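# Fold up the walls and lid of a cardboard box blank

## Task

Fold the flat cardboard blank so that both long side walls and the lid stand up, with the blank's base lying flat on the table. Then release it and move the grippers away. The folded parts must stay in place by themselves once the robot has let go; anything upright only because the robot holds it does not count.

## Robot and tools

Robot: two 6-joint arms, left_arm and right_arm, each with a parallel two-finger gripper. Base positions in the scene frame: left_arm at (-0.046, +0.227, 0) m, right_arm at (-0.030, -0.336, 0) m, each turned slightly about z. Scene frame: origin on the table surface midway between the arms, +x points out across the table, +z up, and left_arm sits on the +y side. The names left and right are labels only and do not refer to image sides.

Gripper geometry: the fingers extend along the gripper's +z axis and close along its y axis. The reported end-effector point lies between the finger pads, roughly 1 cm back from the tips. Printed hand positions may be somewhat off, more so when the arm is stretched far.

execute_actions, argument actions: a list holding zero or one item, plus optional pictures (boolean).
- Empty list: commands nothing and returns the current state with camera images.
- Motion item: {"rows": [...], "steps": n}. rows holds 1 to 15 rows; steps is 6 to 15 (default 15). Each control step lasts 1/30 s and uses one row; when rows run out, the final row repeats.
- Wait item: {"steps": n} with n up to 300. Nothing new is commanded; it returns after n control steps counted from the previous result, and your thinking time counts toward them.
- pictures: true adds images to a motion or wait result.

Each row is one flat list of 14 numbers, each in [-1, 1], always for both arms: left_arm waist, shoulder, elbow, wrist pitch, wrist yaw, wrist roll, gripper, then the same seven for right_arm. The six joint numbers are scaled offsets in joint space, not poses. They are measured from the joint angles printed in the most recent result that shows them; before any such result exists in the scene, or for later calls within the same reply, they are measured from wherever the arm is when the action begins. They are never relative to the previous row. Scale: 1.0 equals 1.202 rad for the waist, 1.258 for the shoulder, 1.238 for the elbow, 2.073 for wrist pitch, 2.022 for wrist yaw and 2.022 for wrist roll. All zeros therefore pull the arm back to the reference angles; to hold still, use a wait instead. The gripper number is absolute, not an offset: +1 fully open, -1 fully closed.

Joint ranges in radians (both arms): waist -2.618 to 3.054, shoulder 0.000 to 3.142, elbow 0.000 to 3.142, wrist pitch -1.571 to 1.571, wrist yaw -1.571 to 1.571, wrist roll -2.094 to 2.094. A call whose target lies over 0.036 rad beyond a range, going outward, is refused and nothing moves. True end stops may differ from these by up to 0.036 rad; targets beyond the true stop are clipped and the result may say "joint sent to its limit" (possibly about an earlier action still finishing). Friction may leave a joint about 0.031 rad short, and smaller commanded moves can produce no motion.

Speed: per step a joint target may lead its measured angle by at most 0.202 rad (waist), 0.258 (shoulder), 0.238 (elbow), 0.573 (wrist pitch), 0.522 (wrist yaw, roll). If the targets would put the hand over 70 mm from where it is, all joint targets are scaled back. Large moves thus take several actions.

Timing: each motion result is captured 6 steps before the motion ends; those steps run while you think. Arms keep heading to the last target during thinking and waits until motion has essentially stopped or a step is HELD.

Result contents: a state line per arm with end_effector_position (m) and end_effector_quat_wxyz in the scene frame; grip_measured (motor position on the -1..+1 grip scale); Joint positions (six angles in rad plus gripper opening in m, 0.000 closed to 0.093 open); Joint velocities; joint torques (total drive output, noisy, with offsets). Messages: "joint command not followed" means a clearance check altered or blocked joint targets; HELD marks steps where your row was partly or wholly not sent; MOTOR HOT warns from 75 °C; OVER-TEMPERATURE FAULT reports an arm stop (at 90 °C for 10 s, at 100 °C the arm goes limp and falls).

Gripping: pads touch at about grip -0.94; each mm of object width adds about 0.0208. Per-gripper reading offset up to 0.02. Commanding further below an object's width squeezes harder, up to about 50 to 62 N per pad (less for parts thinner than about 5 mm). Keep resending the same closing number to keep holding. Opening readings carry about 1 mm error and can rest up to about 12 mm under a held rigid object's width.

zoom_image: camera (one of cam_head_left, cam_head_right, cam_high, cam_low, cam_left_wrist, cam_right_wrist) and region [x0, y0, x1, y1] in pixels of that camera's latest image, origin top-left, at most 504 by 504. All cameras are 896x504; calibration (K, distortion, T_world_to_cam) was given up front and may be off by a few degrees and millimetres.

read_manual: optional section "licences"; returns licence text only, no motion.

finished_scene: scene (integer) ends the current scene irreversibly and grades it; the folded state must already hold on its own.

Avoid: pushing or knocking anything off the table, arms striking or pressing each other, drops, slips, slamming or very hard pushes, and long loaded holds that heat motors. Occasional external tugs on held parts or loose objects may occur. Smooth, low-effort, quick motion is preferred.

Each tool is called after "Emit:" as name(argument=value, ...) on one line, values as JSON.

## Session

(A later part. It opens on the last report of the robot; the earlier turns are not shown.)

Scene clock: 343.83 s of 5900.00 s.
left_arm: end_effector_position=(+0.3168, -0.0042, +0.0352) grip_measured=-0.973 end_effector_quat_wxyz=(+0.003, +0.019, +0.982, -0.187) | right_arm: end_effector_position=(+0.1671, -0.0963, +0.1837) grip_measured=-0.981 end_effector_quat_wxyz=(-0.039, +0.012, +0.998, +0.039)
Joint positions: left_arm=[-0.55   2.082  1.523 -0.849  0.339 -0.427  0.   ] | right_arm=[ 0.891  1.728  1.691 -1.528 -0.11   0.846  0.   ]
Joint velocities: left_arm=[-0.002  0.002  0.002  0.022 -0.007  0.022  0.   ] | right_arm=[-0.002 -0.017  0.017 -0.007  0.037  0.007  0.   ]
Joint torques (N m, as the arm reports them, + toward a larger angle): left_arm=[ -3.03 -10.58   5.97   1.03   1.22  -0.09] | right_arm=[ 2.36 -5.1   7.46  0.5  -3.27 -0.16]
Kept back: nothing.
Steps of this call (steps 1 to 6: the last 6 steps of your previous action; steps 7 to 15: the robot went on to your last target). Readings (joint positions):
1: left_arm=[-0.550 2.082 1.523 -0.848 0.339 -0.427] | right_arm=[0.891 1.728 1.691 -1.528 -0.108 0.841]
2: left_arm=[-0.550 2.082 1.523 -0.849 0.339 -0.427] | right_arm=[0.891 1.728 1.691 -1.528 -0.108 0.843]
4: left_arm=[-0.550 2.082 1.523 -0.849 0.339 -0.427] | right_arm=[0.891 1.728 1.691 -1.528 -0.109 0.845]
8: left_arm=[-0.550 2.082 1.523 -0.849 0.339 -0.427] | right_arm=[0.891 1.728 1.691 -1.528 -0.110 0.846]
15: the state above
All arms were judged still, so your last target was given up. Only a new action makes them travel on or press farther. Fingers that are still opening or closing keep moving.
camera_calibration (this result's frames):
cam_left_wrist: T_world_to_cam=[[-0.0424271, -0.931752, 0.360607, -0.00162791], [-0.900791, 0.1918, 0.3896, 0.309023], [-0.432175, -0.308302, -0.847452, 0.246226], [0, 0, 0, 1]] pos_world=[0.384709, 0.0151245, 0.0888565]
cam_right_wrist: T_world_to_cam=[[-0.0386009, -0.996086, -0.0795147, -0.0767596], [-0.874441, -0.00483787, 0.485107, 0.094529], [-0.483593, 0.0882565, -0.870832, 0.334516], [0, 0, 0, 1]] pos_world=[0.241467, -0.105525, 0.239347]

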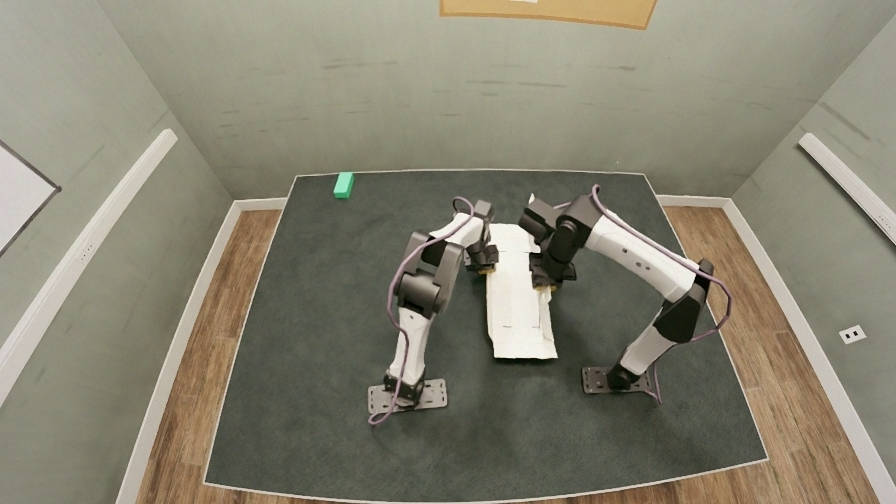

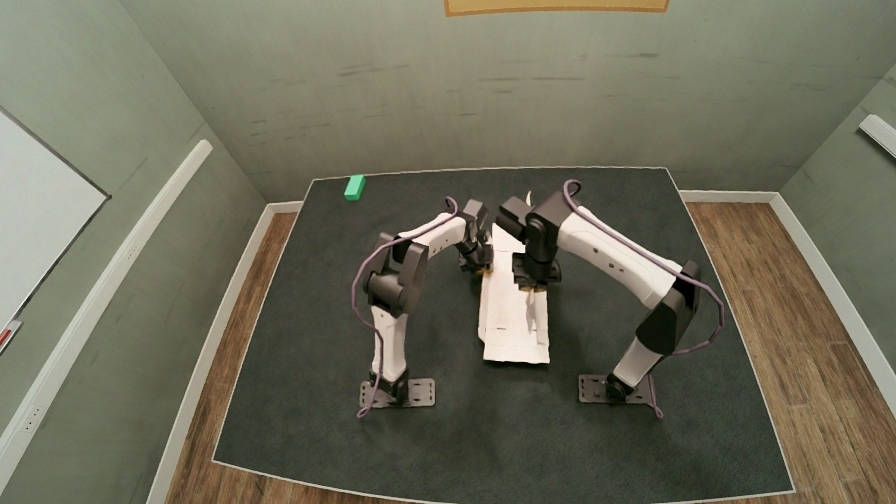

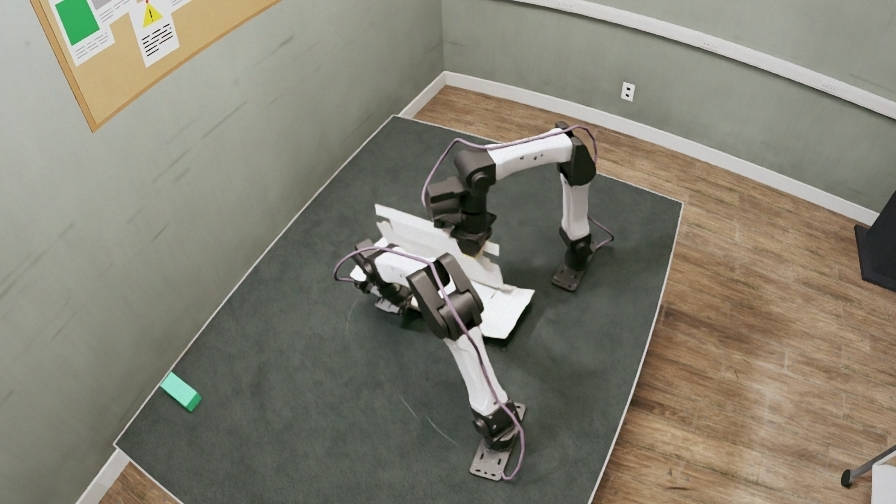

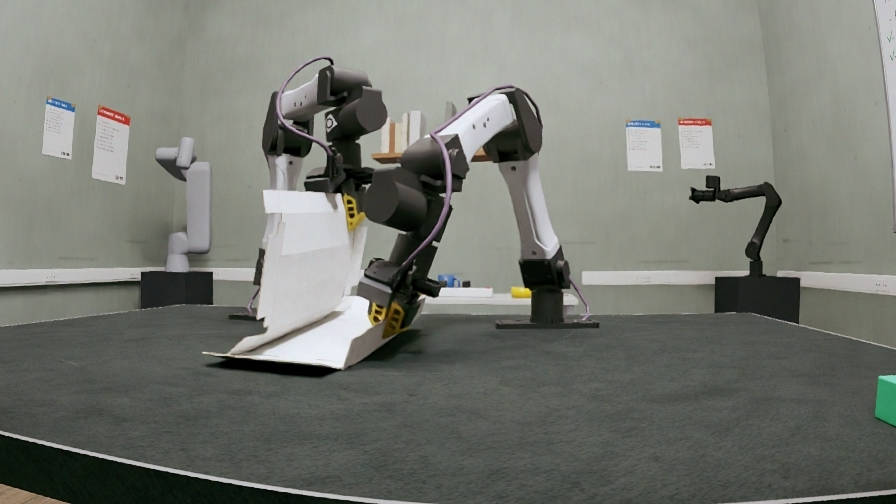

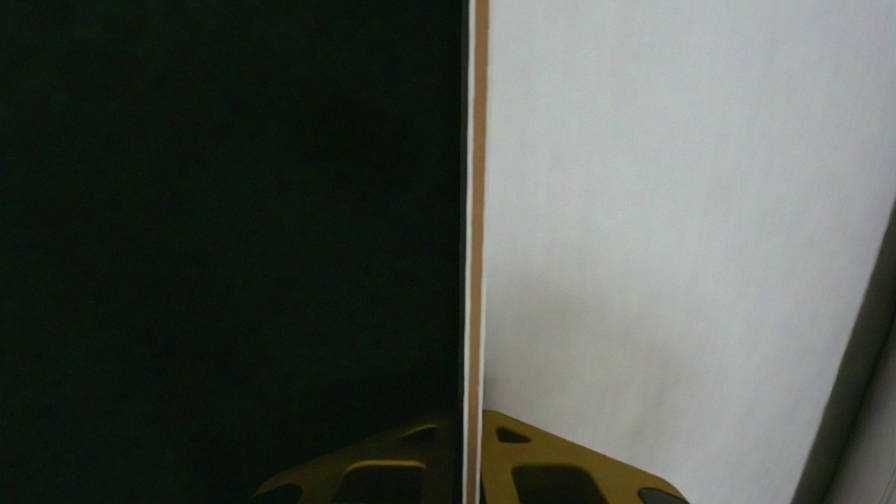

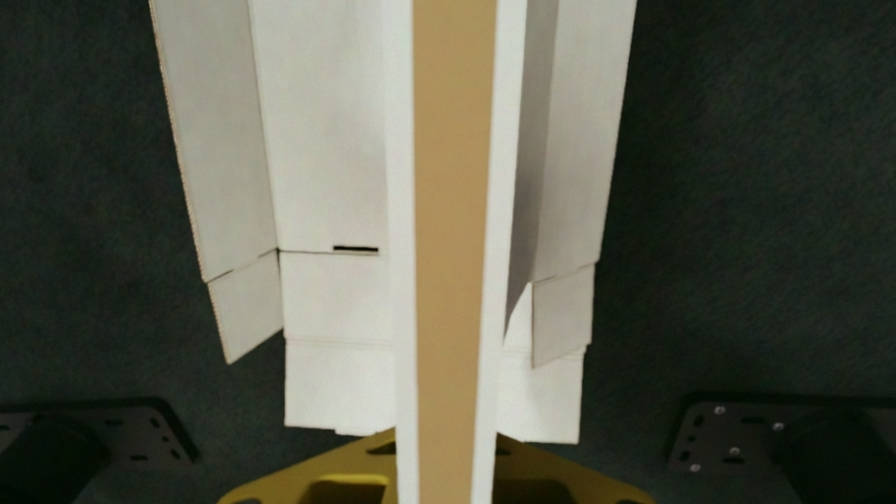

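Emit:
execute_actions(actions=[{"rows": [[-0.04,0,0,0,0.04,0,-1, 0.02,0.006,-0.026,0.012,-0.17,0,-1],[-0.04,0,0,0,0.04,0,-1, 0.03,0.012,-0.052,0.024,-0.17,0,-1],[-0.04,0,0,0,0.04,0,-1, 0.03,0.018,-0.078,0.036,-0.17,0,-1],[-0.04,0,0,0,0.04,0,-1, 0.03,0.025,-0.105,0.048,-0.17,0,-1]], "steps": 15}])

Emit:
execute_actions(actions=[{"steps": 15}], pictures=true)

Scene clock: 344.90 s of 5900.00 s.
left_arm: end_effector_position=(+0.3153, -0.0053, +0.0356) grip_measured=-0.973 end_effector_quat_wxyz=(+0.002, +0.018, +0.983, -0.185) | right_arm: end_effector_position=(+0.1654, -0.0892, +0.1650) grip_measured=-0.981 end_effector_quat_wxyz=(-0.040, +0.010, +0.998, +0.046)
Joint positions: left_arm=[-0.554  2.08   1.523 -0.852  0.337 -0.432  0.   ] | right_arm=[ 0.904  1.723  1.609 -1.441 -0.121  0.856  0.   ]
Joint velocities: left_arm=[-0.017 -0.007 -0.002 -0.066  0.051 -0.037  0.   ] | right_arm=[-0.007  0.012 -0.007  0.007 -0.11   0.007  0.   ]
Joint torques (N m, as the arm reports them, + toward a larger angle): left_arm=[ -3.71 -10.74   6.01   0.81   1.17   0.04] | right_arm=[ 2.2  -5.31  2.65  0.44 -3.09 -0.23]
Steps of this call (steps 1 to 23: nothing new was sent; steps 24 to 32: the first 9 steps of this action). Readings (joint positions):
24: left_arm=[-0.550 2.082 1.523 -0.850 0.339 -0.426] | right_arm=[0.891 1.728 1.691 -1.527 -0.110 0.847]
25: left_arm=[-0.551 2.082 1.523 -0.850 0.339 -0.426] | right_arm=[0.892 1.727 1.686 -1.523 -0.112 0.849]
27: left_arm=[-0.552 2.082 1.523 -0.851 0.338 -0.426] | right_arm=[0.897 1.724 1.654 -1.493 -0.114 0.852]
31: left_arm=[-0.554 2.080 1.523 -0.852 0.337 -0.431] | right_arm=[0.904 1.723 1.610 -1.444 -0.119 0.856]
32: the state above

Scene clock: 345.40 s of 5900.00 s.
left_arm: end_effector_position=(+0.3153, -0.0053, +0.0356) grip_measured=-0.973 end_effector_quat_wxyz=(+0.002, +0.018, +0.983, -0.185) | right_arm: end_effector_position=(+0.1655, -0.0883, +0.1651) grip_measured=-0.981 end_effector_quat_wxyz=(-0.040, +0.010, +0.998, +0.048)
Joint positions: left_arm=[-0.554  2.08   1.523 -0.852  0.337 -0.432  0.   ] | right_arm=[ 0.904  1.723  1.609 -1.438 -0.124  0.857  0.   ]
Joint velocities: left_arm=[-0.007 -0.002 -0.007  0.037  0.037 -0.066  0.   ] | right_arm=[-0.007 -0.012 -0.007 -0.051 -0.051 -0.022  0.   ]
Joint torques (N m, as the arm reports them, + toward a larger angle): left_arm=[ -3.75 -10.74   6.01   0.81   1.15   0.05] | right_arm=[ 2.18 -5.3   2.58  0.53 -3.16 -0.22]
Kept back: nothing.
Steps of this call (steps 1 to 6: the last 6 steps of your previous action; steps 7 to 15: the robot went on to your last target). Readings (joint positions):
1: left_arm=[-0.554 2.080 1.523 -0.852 0.337 -0.432] | right_arm=[0.904 1.723 1.609 -1.440 -0.123 0.856]
2: left_arm=[-0.554 2.080 1.523 -0.852 0.337 -0.432] | right_arm=[0.904 1.723 1.609 -1.439 -0.123 0.856]
4: left_arm=[-0.554 2.080 1.523 -0.852 0.337 -0.432] | right_arm=[0.904 1.723 1.609 -1.439 -0.124 0.857]
8: left_arm=[-0.554 2.080 1.523 -0.852 0.337 -0.432] | right_arm=[0.904 1.723 1.609 -1.438 -0.124 0.857]
15: the state above
All arms were judged still, so your last target was given up. Only a new action makes them travel on or press farther. Fingers that are still opening or closing keep moving.
camera_calibration (this result's frames):
cam_left_wrist: T_world_to_cam=[[-0.0411187, -0.9328, 0.358041, -0.00312989], [-0.899861, 0.19031, 0.392469, 0.307334], [-0.434234, -0.306049, -0.847216, 0.246217], [0, 0, 0, 1]] pos_world=[0.383345, 0.0139463, 0.0891005]
cam_right_wrist: T_world_to_cam=[[-0.0355916, -0.99459, -0.0975886, -0.0677572], [-0.872909, -0.0166059, 0.4876, 0.100479], [-0.486583, 0.10254, -0.867596, 0.317989], [0, 0, 0, 1]] pos_world=[0.240026, -0.0983289, 0.22028]

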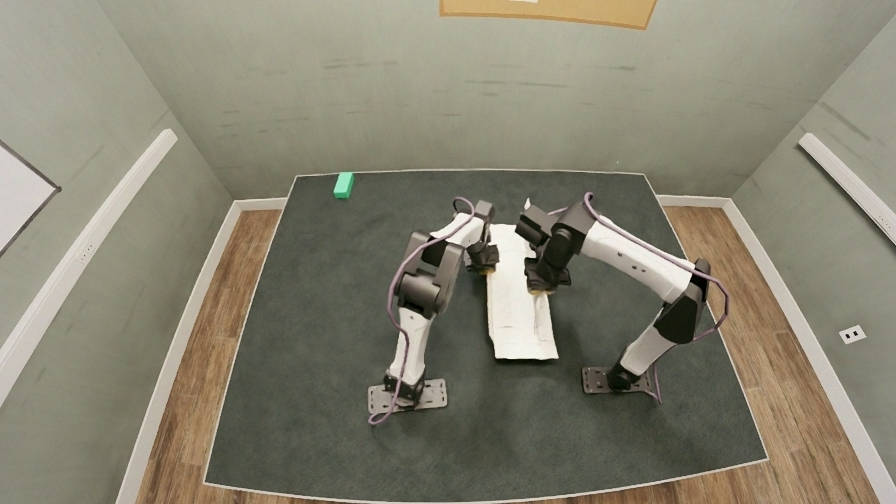

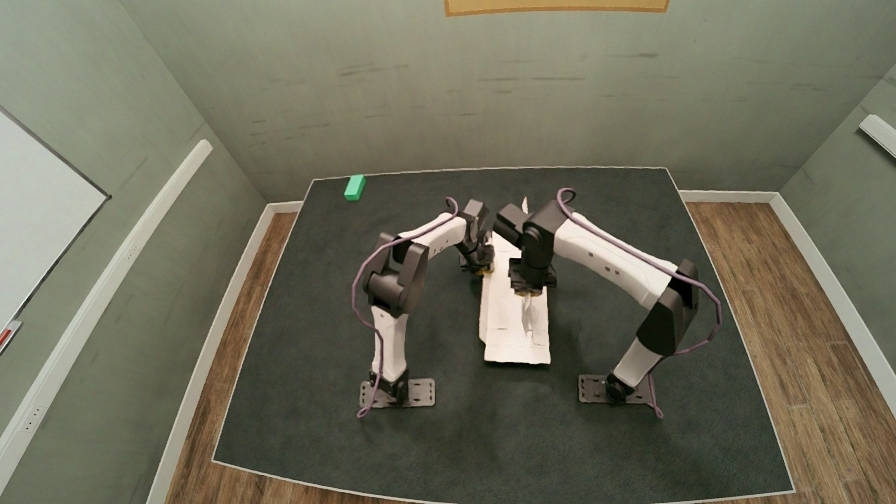

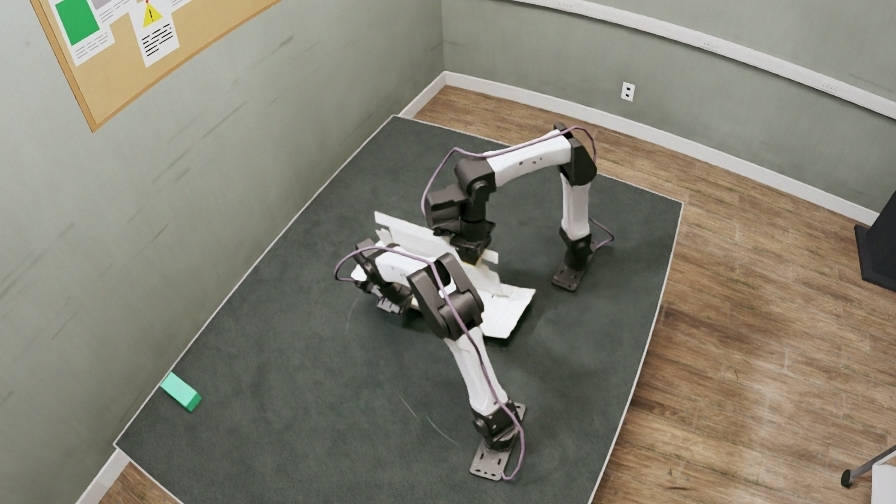

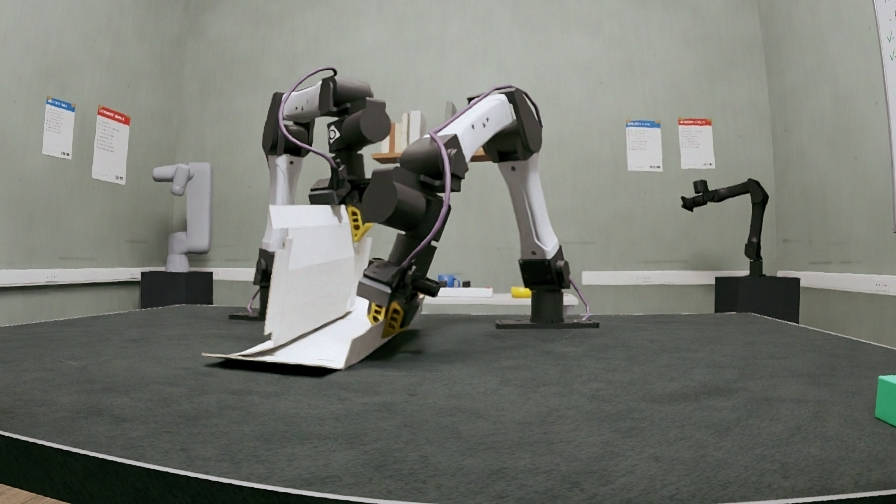

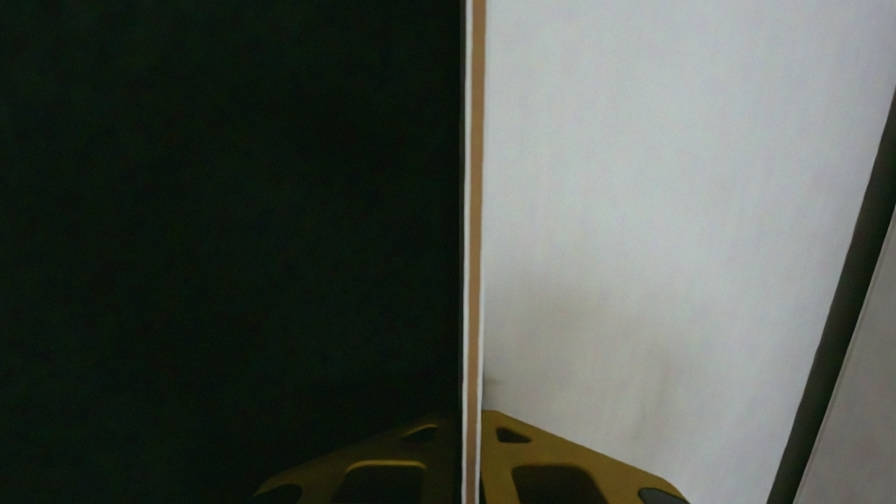

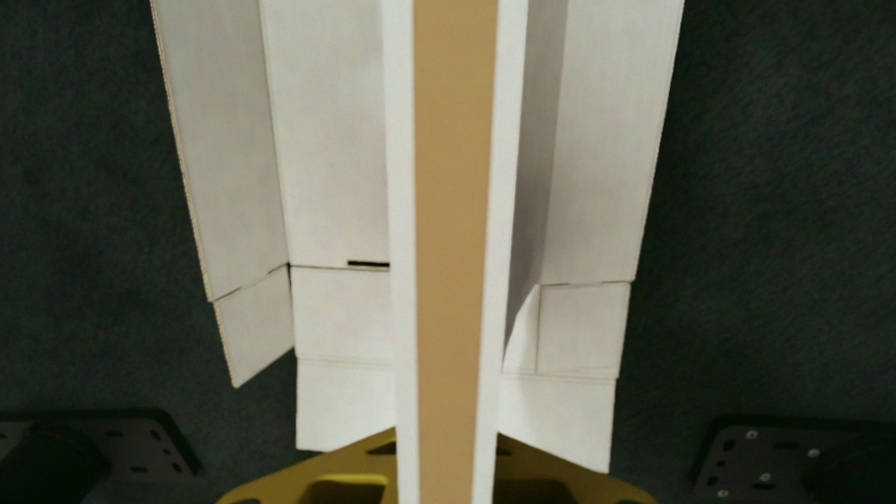

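Emit:
execute_actions(actions=[{"rows": [[-0.04,0,0,0,0.04,0,-1, 0.02,0.006,-0.02,0.008,-0.15,0,-1],[-0.04,0,0,0,0.04,0,-1, 0.02,0.012,-0.04,0.016,-0.15,0,-1],[-0.04,0,0,0,0.04,0,-1, 0.02,0.018,-0.06,0.024,-0.15,0,-1],[-0.04,0,0,0,0.04,0,-1, 0.02,0.02,-0.075,0.03,-0.15,0,-1]], "steps": 15}])

Emit:
execute_actions(actions=[{"steps": 15}], pictures=true)

Scene clock: 346.07 s of 5900.00 s.
left_arm: end_effector_position=(+0.3150, -0.0055, +0.0353) grip_measured=-0.973 end_effector_quat_wxyz=(+0.002, +0.018, +0.983, -0.183) | right_arm: end_effector_position=(+0.1645, -0.0872, +0.1566) grip_measured=-0.981 end_effector_quat_wxyz=(-0.039, +0.011, +0.998, +0.050)
Joint positions: left_arm=[-0.557  2.08   1.523 -0.852  0.332 -0.434  0.   ] | right_arm=[ 0.909  1.716  1.567 -1.398 -0.124  0.864  0.   ]
Joint velocities: left_arm=[-0.012 -0.007  0.002  0.007 -0.007 -0.051  0.   ] | right_arm=[ 0.012  0.002 -0.012  0.037 -0.022  0.081  0.   ]
Joint torques (N m, as the arm reports them, + toward a larger angle): left_arm=[ -3.97 -10.91   6.05   0.8    1.18   0.02] | right_arm=[ 1.86 -5.53  2.44  0.61 -2.9  -0.2 ]
Steps of this call (steps 1 to 11: nothing new was sent; steps 12 to 20: the first 9 steps of this action). Readings (joint positions):
12: left_arm=[-0.555 2.080 1.523 -0.852 0.337 -0.433] | right_arm=[0.904 1.722 1.609 -1.437 -0.124 0.857]
13: left_arm=[-0.556 2.080 1.523 -0.852 0.336 -0.433] | right_arm=[0.904 1.721 1.609 -1.437 -0.124 0.859]
15: left_arm=[-0.556 2.080 1.523 -0.852 0.333 -0.433] | right_arm=[0.905 1.717 1.593 -1.425 -0.124 0.860]
19: left_arm=[-0.557 2.080 1.523 -0.852 0.332 -0.434] | right_arm=[0.909 1.716 1.567 -1.399 -0.124 0.864]
20: the state above

Scene clock: 346.57 s of 5900.00 s.
left_arm: end_effector_position=(+0.3150, -0.0054, +0.0353) grip_measured=-0.973 end_effector_quat_wxyz=(+0.002, +0.018, +0.983, -0.183) | right_arm: end_effector_position=(+0.1646, -0.0869, +0.1566) grip_measured=-0.981 end_effector_quat_wxyz=(-0.039, +0.011, +0.998, +0.050)
Joint positions: left_arm=[-0.557  2.08   1.523 -0.852  0.331 -0.434  0.   ] | right_arm=[ 0.91   1.716  1.567 -1.397 -0.124  0.865  0.   ]
Joint velocities: left_arm=[-0.012 -0.002  0.007  0.022  0.007  0.066  0.   ] | right_arm=[ 0.007  0.002 -0.007  0.037 -0.007 -0.037  0.   ]
Joint torques (N m, as the arm reports them, + toward a larger angle): left_arm=[ -3.94 -10.85   6.03   0.78   1.19   0.01] | right_arm=[ 1.85 -5.55  2.46  0.66 -2.89 -0.19]
Kept back: nothing.
Steps of this call (steps 1 to 6: the last 6 steps of your previous action; steps 7 to 15: the robot went on to your last target). Readings (joint positions):
1: left_arm=[-0.557 2.080 1.523 -0.852 0.331 -0.434] | right_arm=[0.910 1.716 1.567 -1.397 -0.124 0.864]
2: left_arm=[-0.557 2.080 1.523 -0.852 0.331 -0.434] | right_arm=[0.910 1.716 1.567 -1.397 -0.124 0.865]
4: left_arm=[-0.557 2.080 1.523 -0.852 0.331 -0.434] | right_arm=[0.910 1.716 1.567 -1.397 -0.124 0.865]
8: left_arm=[-0.557 2.080 1.523 -0.852 0.331 -0.434] | right_arm=[0.910 1.716 1.567 -1.397 -0.124 0.865]
15: the state above
All arms were judged still, so your last target was given up. Only a new action makes them travel on or press farther. Fingers that are still opening or closing keep moving.
camera_calibration (this result's frames):
cam_left_wrist: T_world_to_cam=[[-0.0412023, -0.934691, 0.353066, -0.00295014], [-0.900424, 0.187894, 0.392343, 0.307417], [-0.433058, -0.301744, -0.849359, 0.245516], [0, 0, 0, 1]] pos_world=[0.383006, 0.0135636, 0.0889598]
cam_right_wrist: T_world_to_cam=[[-0.0378362, -0.99413, -0.101359, -0.0662274], [-0.87469, -0.0160992, 0.484414, 0.104678], [-0.483203, 0.106986, -0.868947, 0.310072], [0, 0, 0, 1]] pos_world=[0.238882, -0.0973268, 0.212016]

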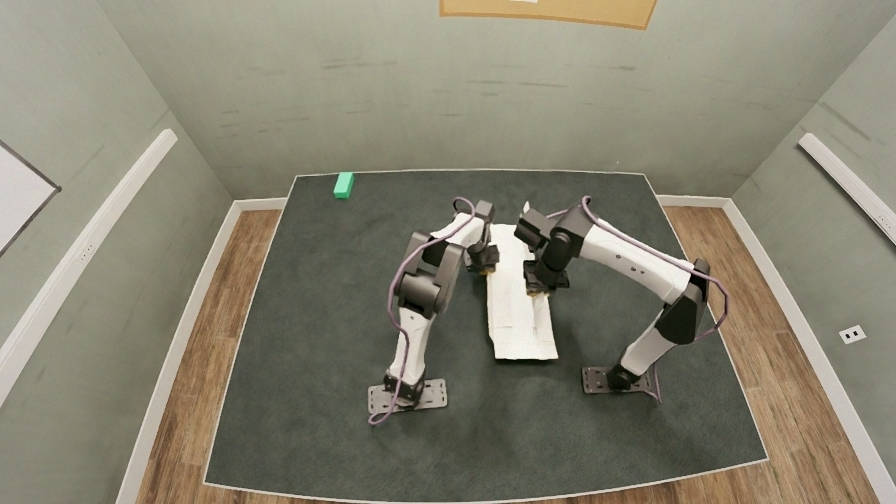

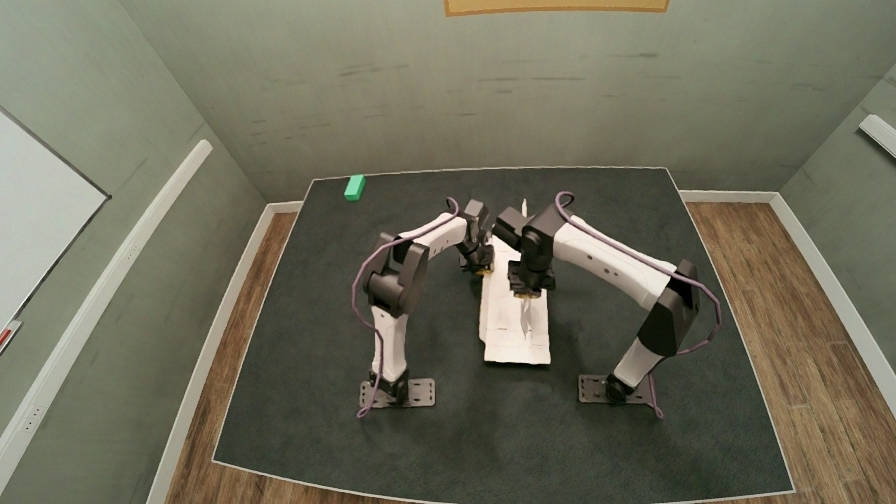

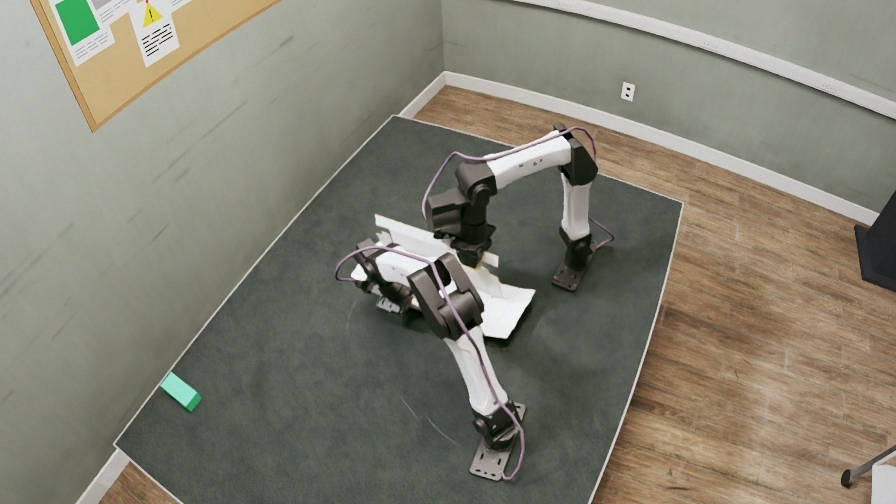

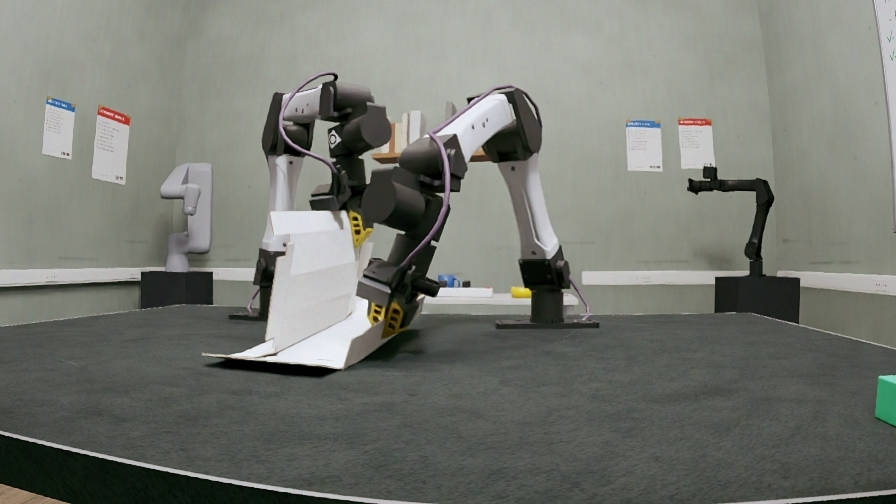

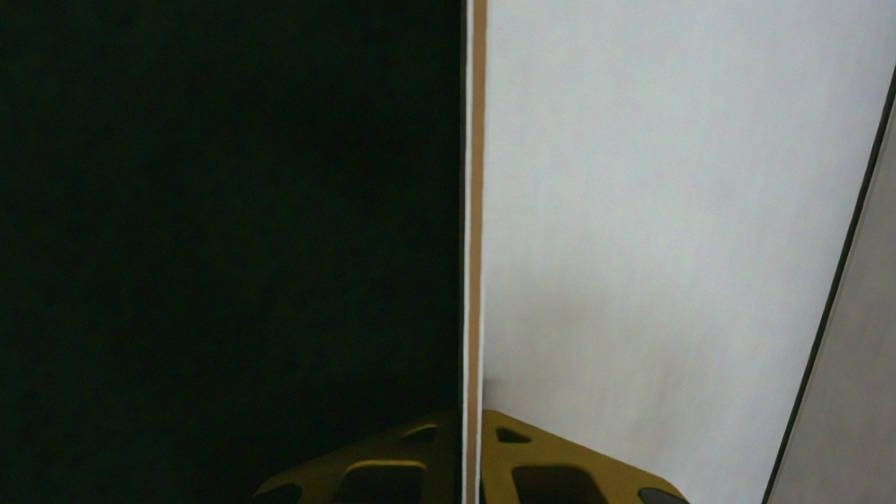

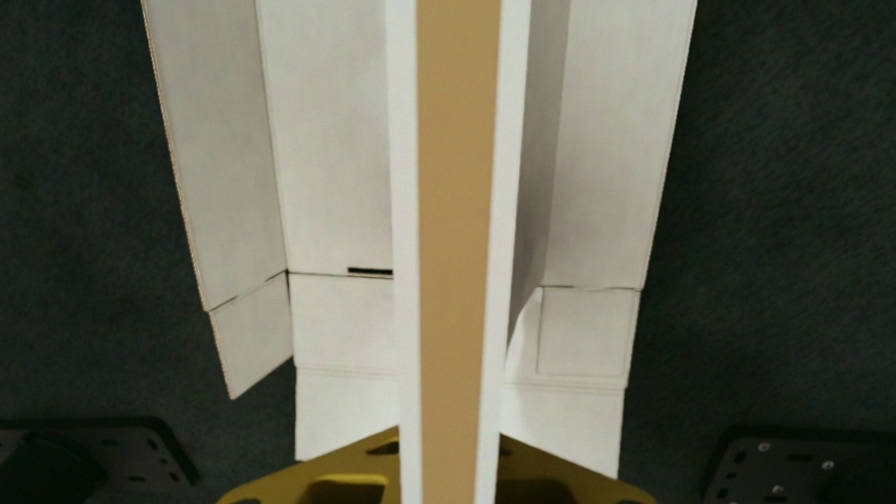

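Emit:
execute_actions(actions=[{"rows": [[-0.03,0,0,0,0.03,0,-1, -0.002,-0.005,0.017,-0.012,-0.08,-0.001,-1],[-0.02,0,0,0,0.02,0,-1, -0.005,-0.01,0.035,-0.024,-0.05,-0.003,-1],[-0.01,0,0,0,0.01,0,-1, -0.008,-0.016,0.052,-0.036,-0.02,-0.005,-1],[0,0,0,0,0,0,-1, -0.014,-0.021,0.069,-0.049,0.0,-0.009,-1],[0,0,0,0,0,0,-1, -0.021,-0.025,0.08,-0.057,0.01,-0.013,-1],[0,0,0,0,0,0,-1, -0.029,-0.028,0.092,-0.065,0.018,-0.018,-1],[0,0,0,0,0,0,-1, -0.039,-0.03,0.1,-0.07,0.025,-0.025,-1],[0,0,0,0,0,0,-1, -0.049,-0.032,0.107,-0.075,0.032,-0.031,-1],[0,0,0,0,0,0,-1, -0.06,-0.034,0.111,-0.079,0.038,-0.037,-1],[0,0,0,0,0,0,-1, -0.07,-0.035,0.115,-0.081,0.045,-0.044,-1]], "steps": 15}])

Emit:
execute_actions(actions=[{"steps": 12}], pictures=true)

Scene clock: 348.30 s of 5900.00 s.
left_arm: end_effector_position=(+0.3180, -0.0030, +0.0344) grip_measured=-0.973 end_effector_quat_wxyz=(+0.011, +0.023, +0.984, -0.175) | right_arm: end_effector_position=(+0.1671, -0.1238, +0.1913) grip_measured=-0.981 end_effector_quat_wxyz=(-0.019, +0.021, +1.000, +0.008)
Joint positions: left_arm=[-0.557  2.08   1.523 -0.846  0.31  -0.423  0.   ] | right_arm=[ 0.868  1.675  1.665 -1.576 -0.039  0.84   0.   ]
Joint velocities: left_arm=[ 0.012  0.007 -0.017  0.168 -0.007 -0.154  0.   ] | right_arm=[-0.281 -0.1    0.134 -0.081 -0.051 -0.418  0.   ]
Joint torques (N m, as the arm reports them, + toward a larger angle): left_arm=[ -0.07 -10.87   6.13   0.58   0.56   0.05] | right_arm=[-0.58 -7.23  8.83  0.5   0.    0.01]
Steps of this call (steps 1 to 43: nothing new was sent; steps 44 to 52: the first 9 steps of this action). Readings (joint positions):
44: left_arm=[-0.557 2.080 1.523 -0.852 0.330 -0.434] | right_arm=[0.910 1.714 1.569 -1.403 -0.114 0.865]
45: left_arm=[-0.557 2.080 1.523 -0.852 0.328 -0.434] | right_arm=[0.910 1.710 1.575 -1.420 -0.099 0.865]
47: left_arm=[-0.557 2.080 1.523 -0.850 0.320 -0.430] | right_arm=[0.907 1.700 1.603 -1.469 -0.069 0.865]
51: left_arm=[-0.557 2.080 1.523 -0.847 0.311 -0.421] | right_arm=[0.878 1.679 1.659 -1.566 -0.041 0.851]
52: the state above

Scene clock: 348.70 s of 5900.00 s.
left_arm: end_effector_position=(+0.3245, +0.0036, +0.0338) grip_measured=-0.973 end_effector_quat_wxyz=(+0.019, +0.011, +0.986, -0.168) | right_arm: end_effector_position=(+0.1745, -0.1301, +0.1930) grip_measured=-0.981 end_effector_quat_wxyz=(-0.013, +0.006, +1.000, +0.008)
Joint positions: left_arm=[-0.544  2.08   1.523 -0.836  0.291 -0.435  0.   ] | right_arm=[ 0.839  1.673  1.67  -1.576 -0.03   0.782  0.   ]
Joint velocities: left_arm=[ 0.007 -0.017 -0.007 -0.007  0.095 -0.022  0.   ] | right_arm=[ 0.002 -0.002 -0.022 -0.095  0.022  0.081  0.   ]
Joint torques (N m, as the arm reports them, + toward a larger angle): left_arm=[ -1.08 -10.94   5.99   0.63   0.65  -0.02] | right_arm=[-0.67 -7.73  9.4   0.46  0.01 -0.13]
Kept back: nothing.
Steps of this call (steps 1 to 6: the last 6 steps of your previous action; steps 7 to 12: the robot went on to your last target). Readings (joint positions):
1: left_arm=[-0.555 2.080 1.523 -0.842 0.305 -0.428] | right_arm=[0.858 1.673 1.669 -1.576 -0.039 0.826]
2: left_arm=[-0.551 2.080 1.523 -0.839 0.302 -0.430] | right_arm=[0.850 1.673 1.670 -1.576 -0.038 0.812]
4: left_arm=[-0.545 2.080 1.523 -0.837 0.297 -0.432] | right_arm=[0.841 1.673 1.670 -1.576 -0.034 0.794]
8: left_arm=[-0.544 2.080 1.523 -0.837 0.293 -0.434] | right_arm=[0.839 1.673 1.670 -1.576 -0.031 0.783]
12: the state above
camera_calibration (this result's frames):
cam_left_wrist: T_world_to_cam=[[-0.0321066, -0.945384, 0.324375, 0.00444862], [-0.915892, 0.157758, 0.369126, 0.320709], [-0.400138, -0.285241, -0.870934, 0.241122], [0, 0, 0, 1]] pos_world=[0.39036, 0.0223893, 0.0901766]
cam_right_wrist: T_world_to_cam=[[-0.0228032, -0.999566, -0.0186415, -0.124324], [-0.897969, 0.0122817, 0.439887, 0.11138], [-0.439468, 0.0267703, -0.897859, 0.338684], [0, 0, 0, 1]] pos_world=[0.246021, -0.134704, 0.252779]

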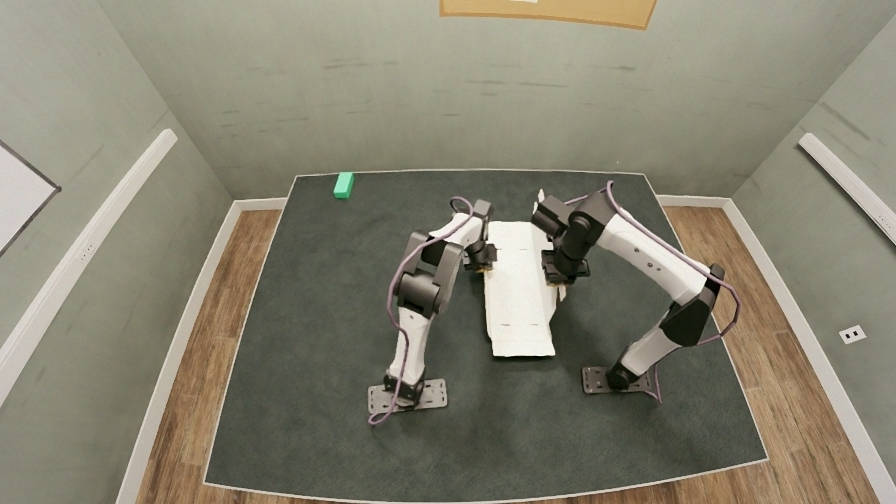

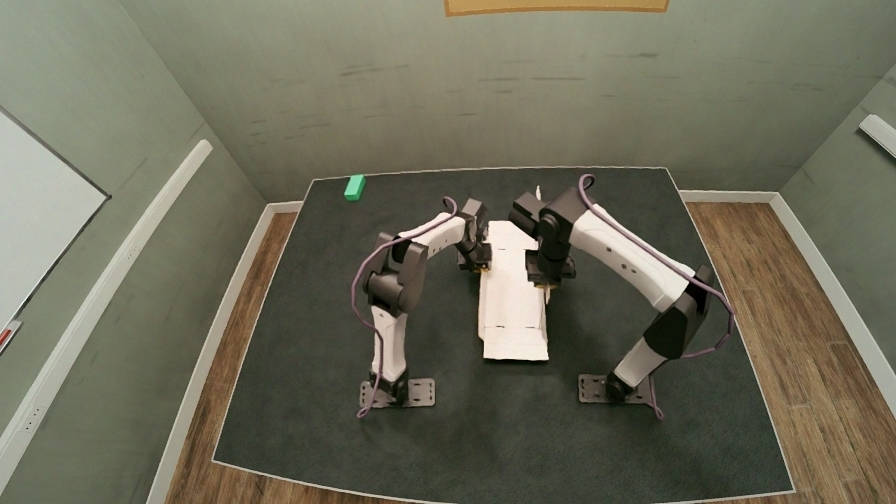

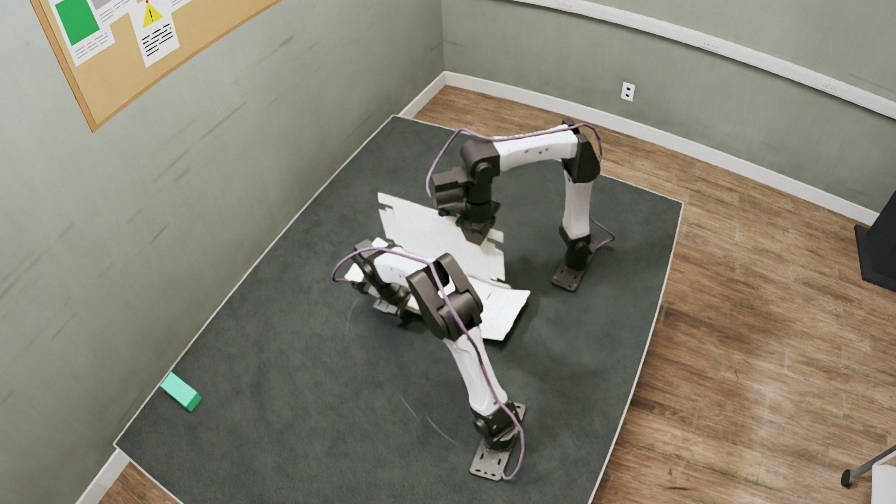

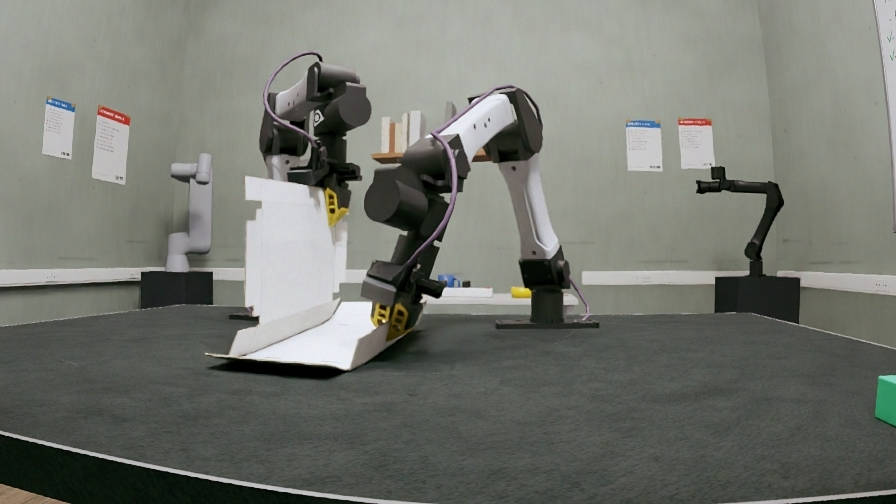

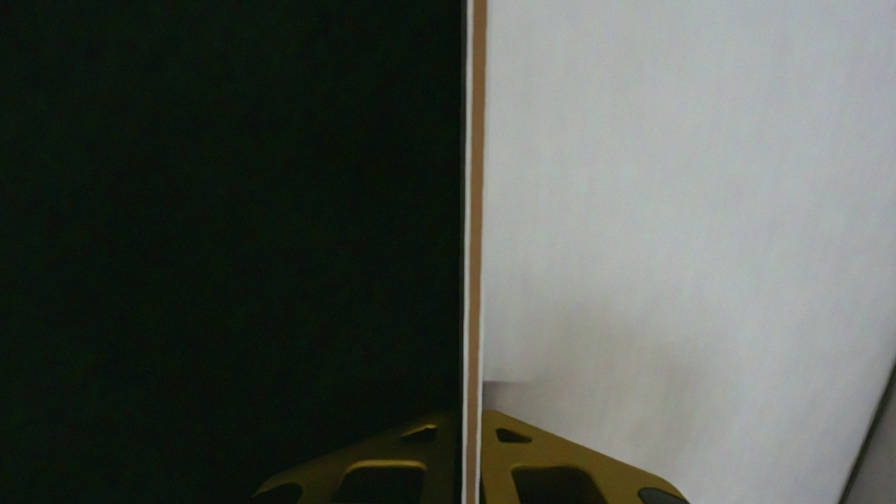

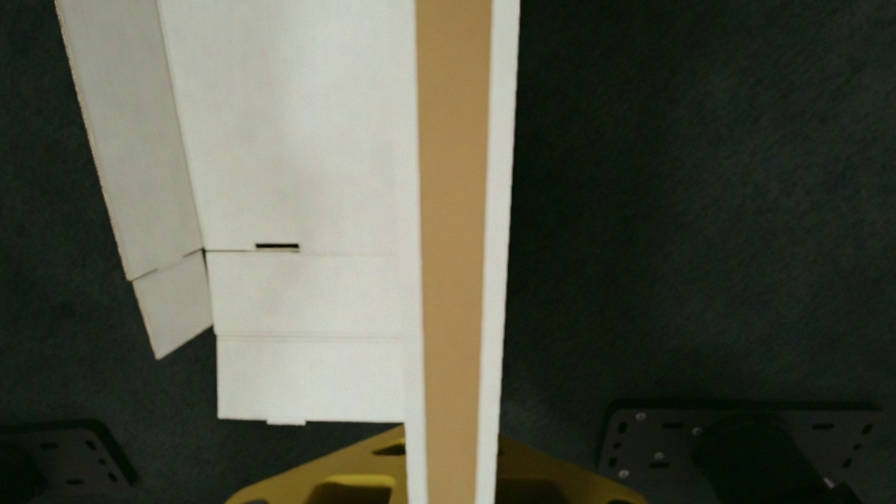

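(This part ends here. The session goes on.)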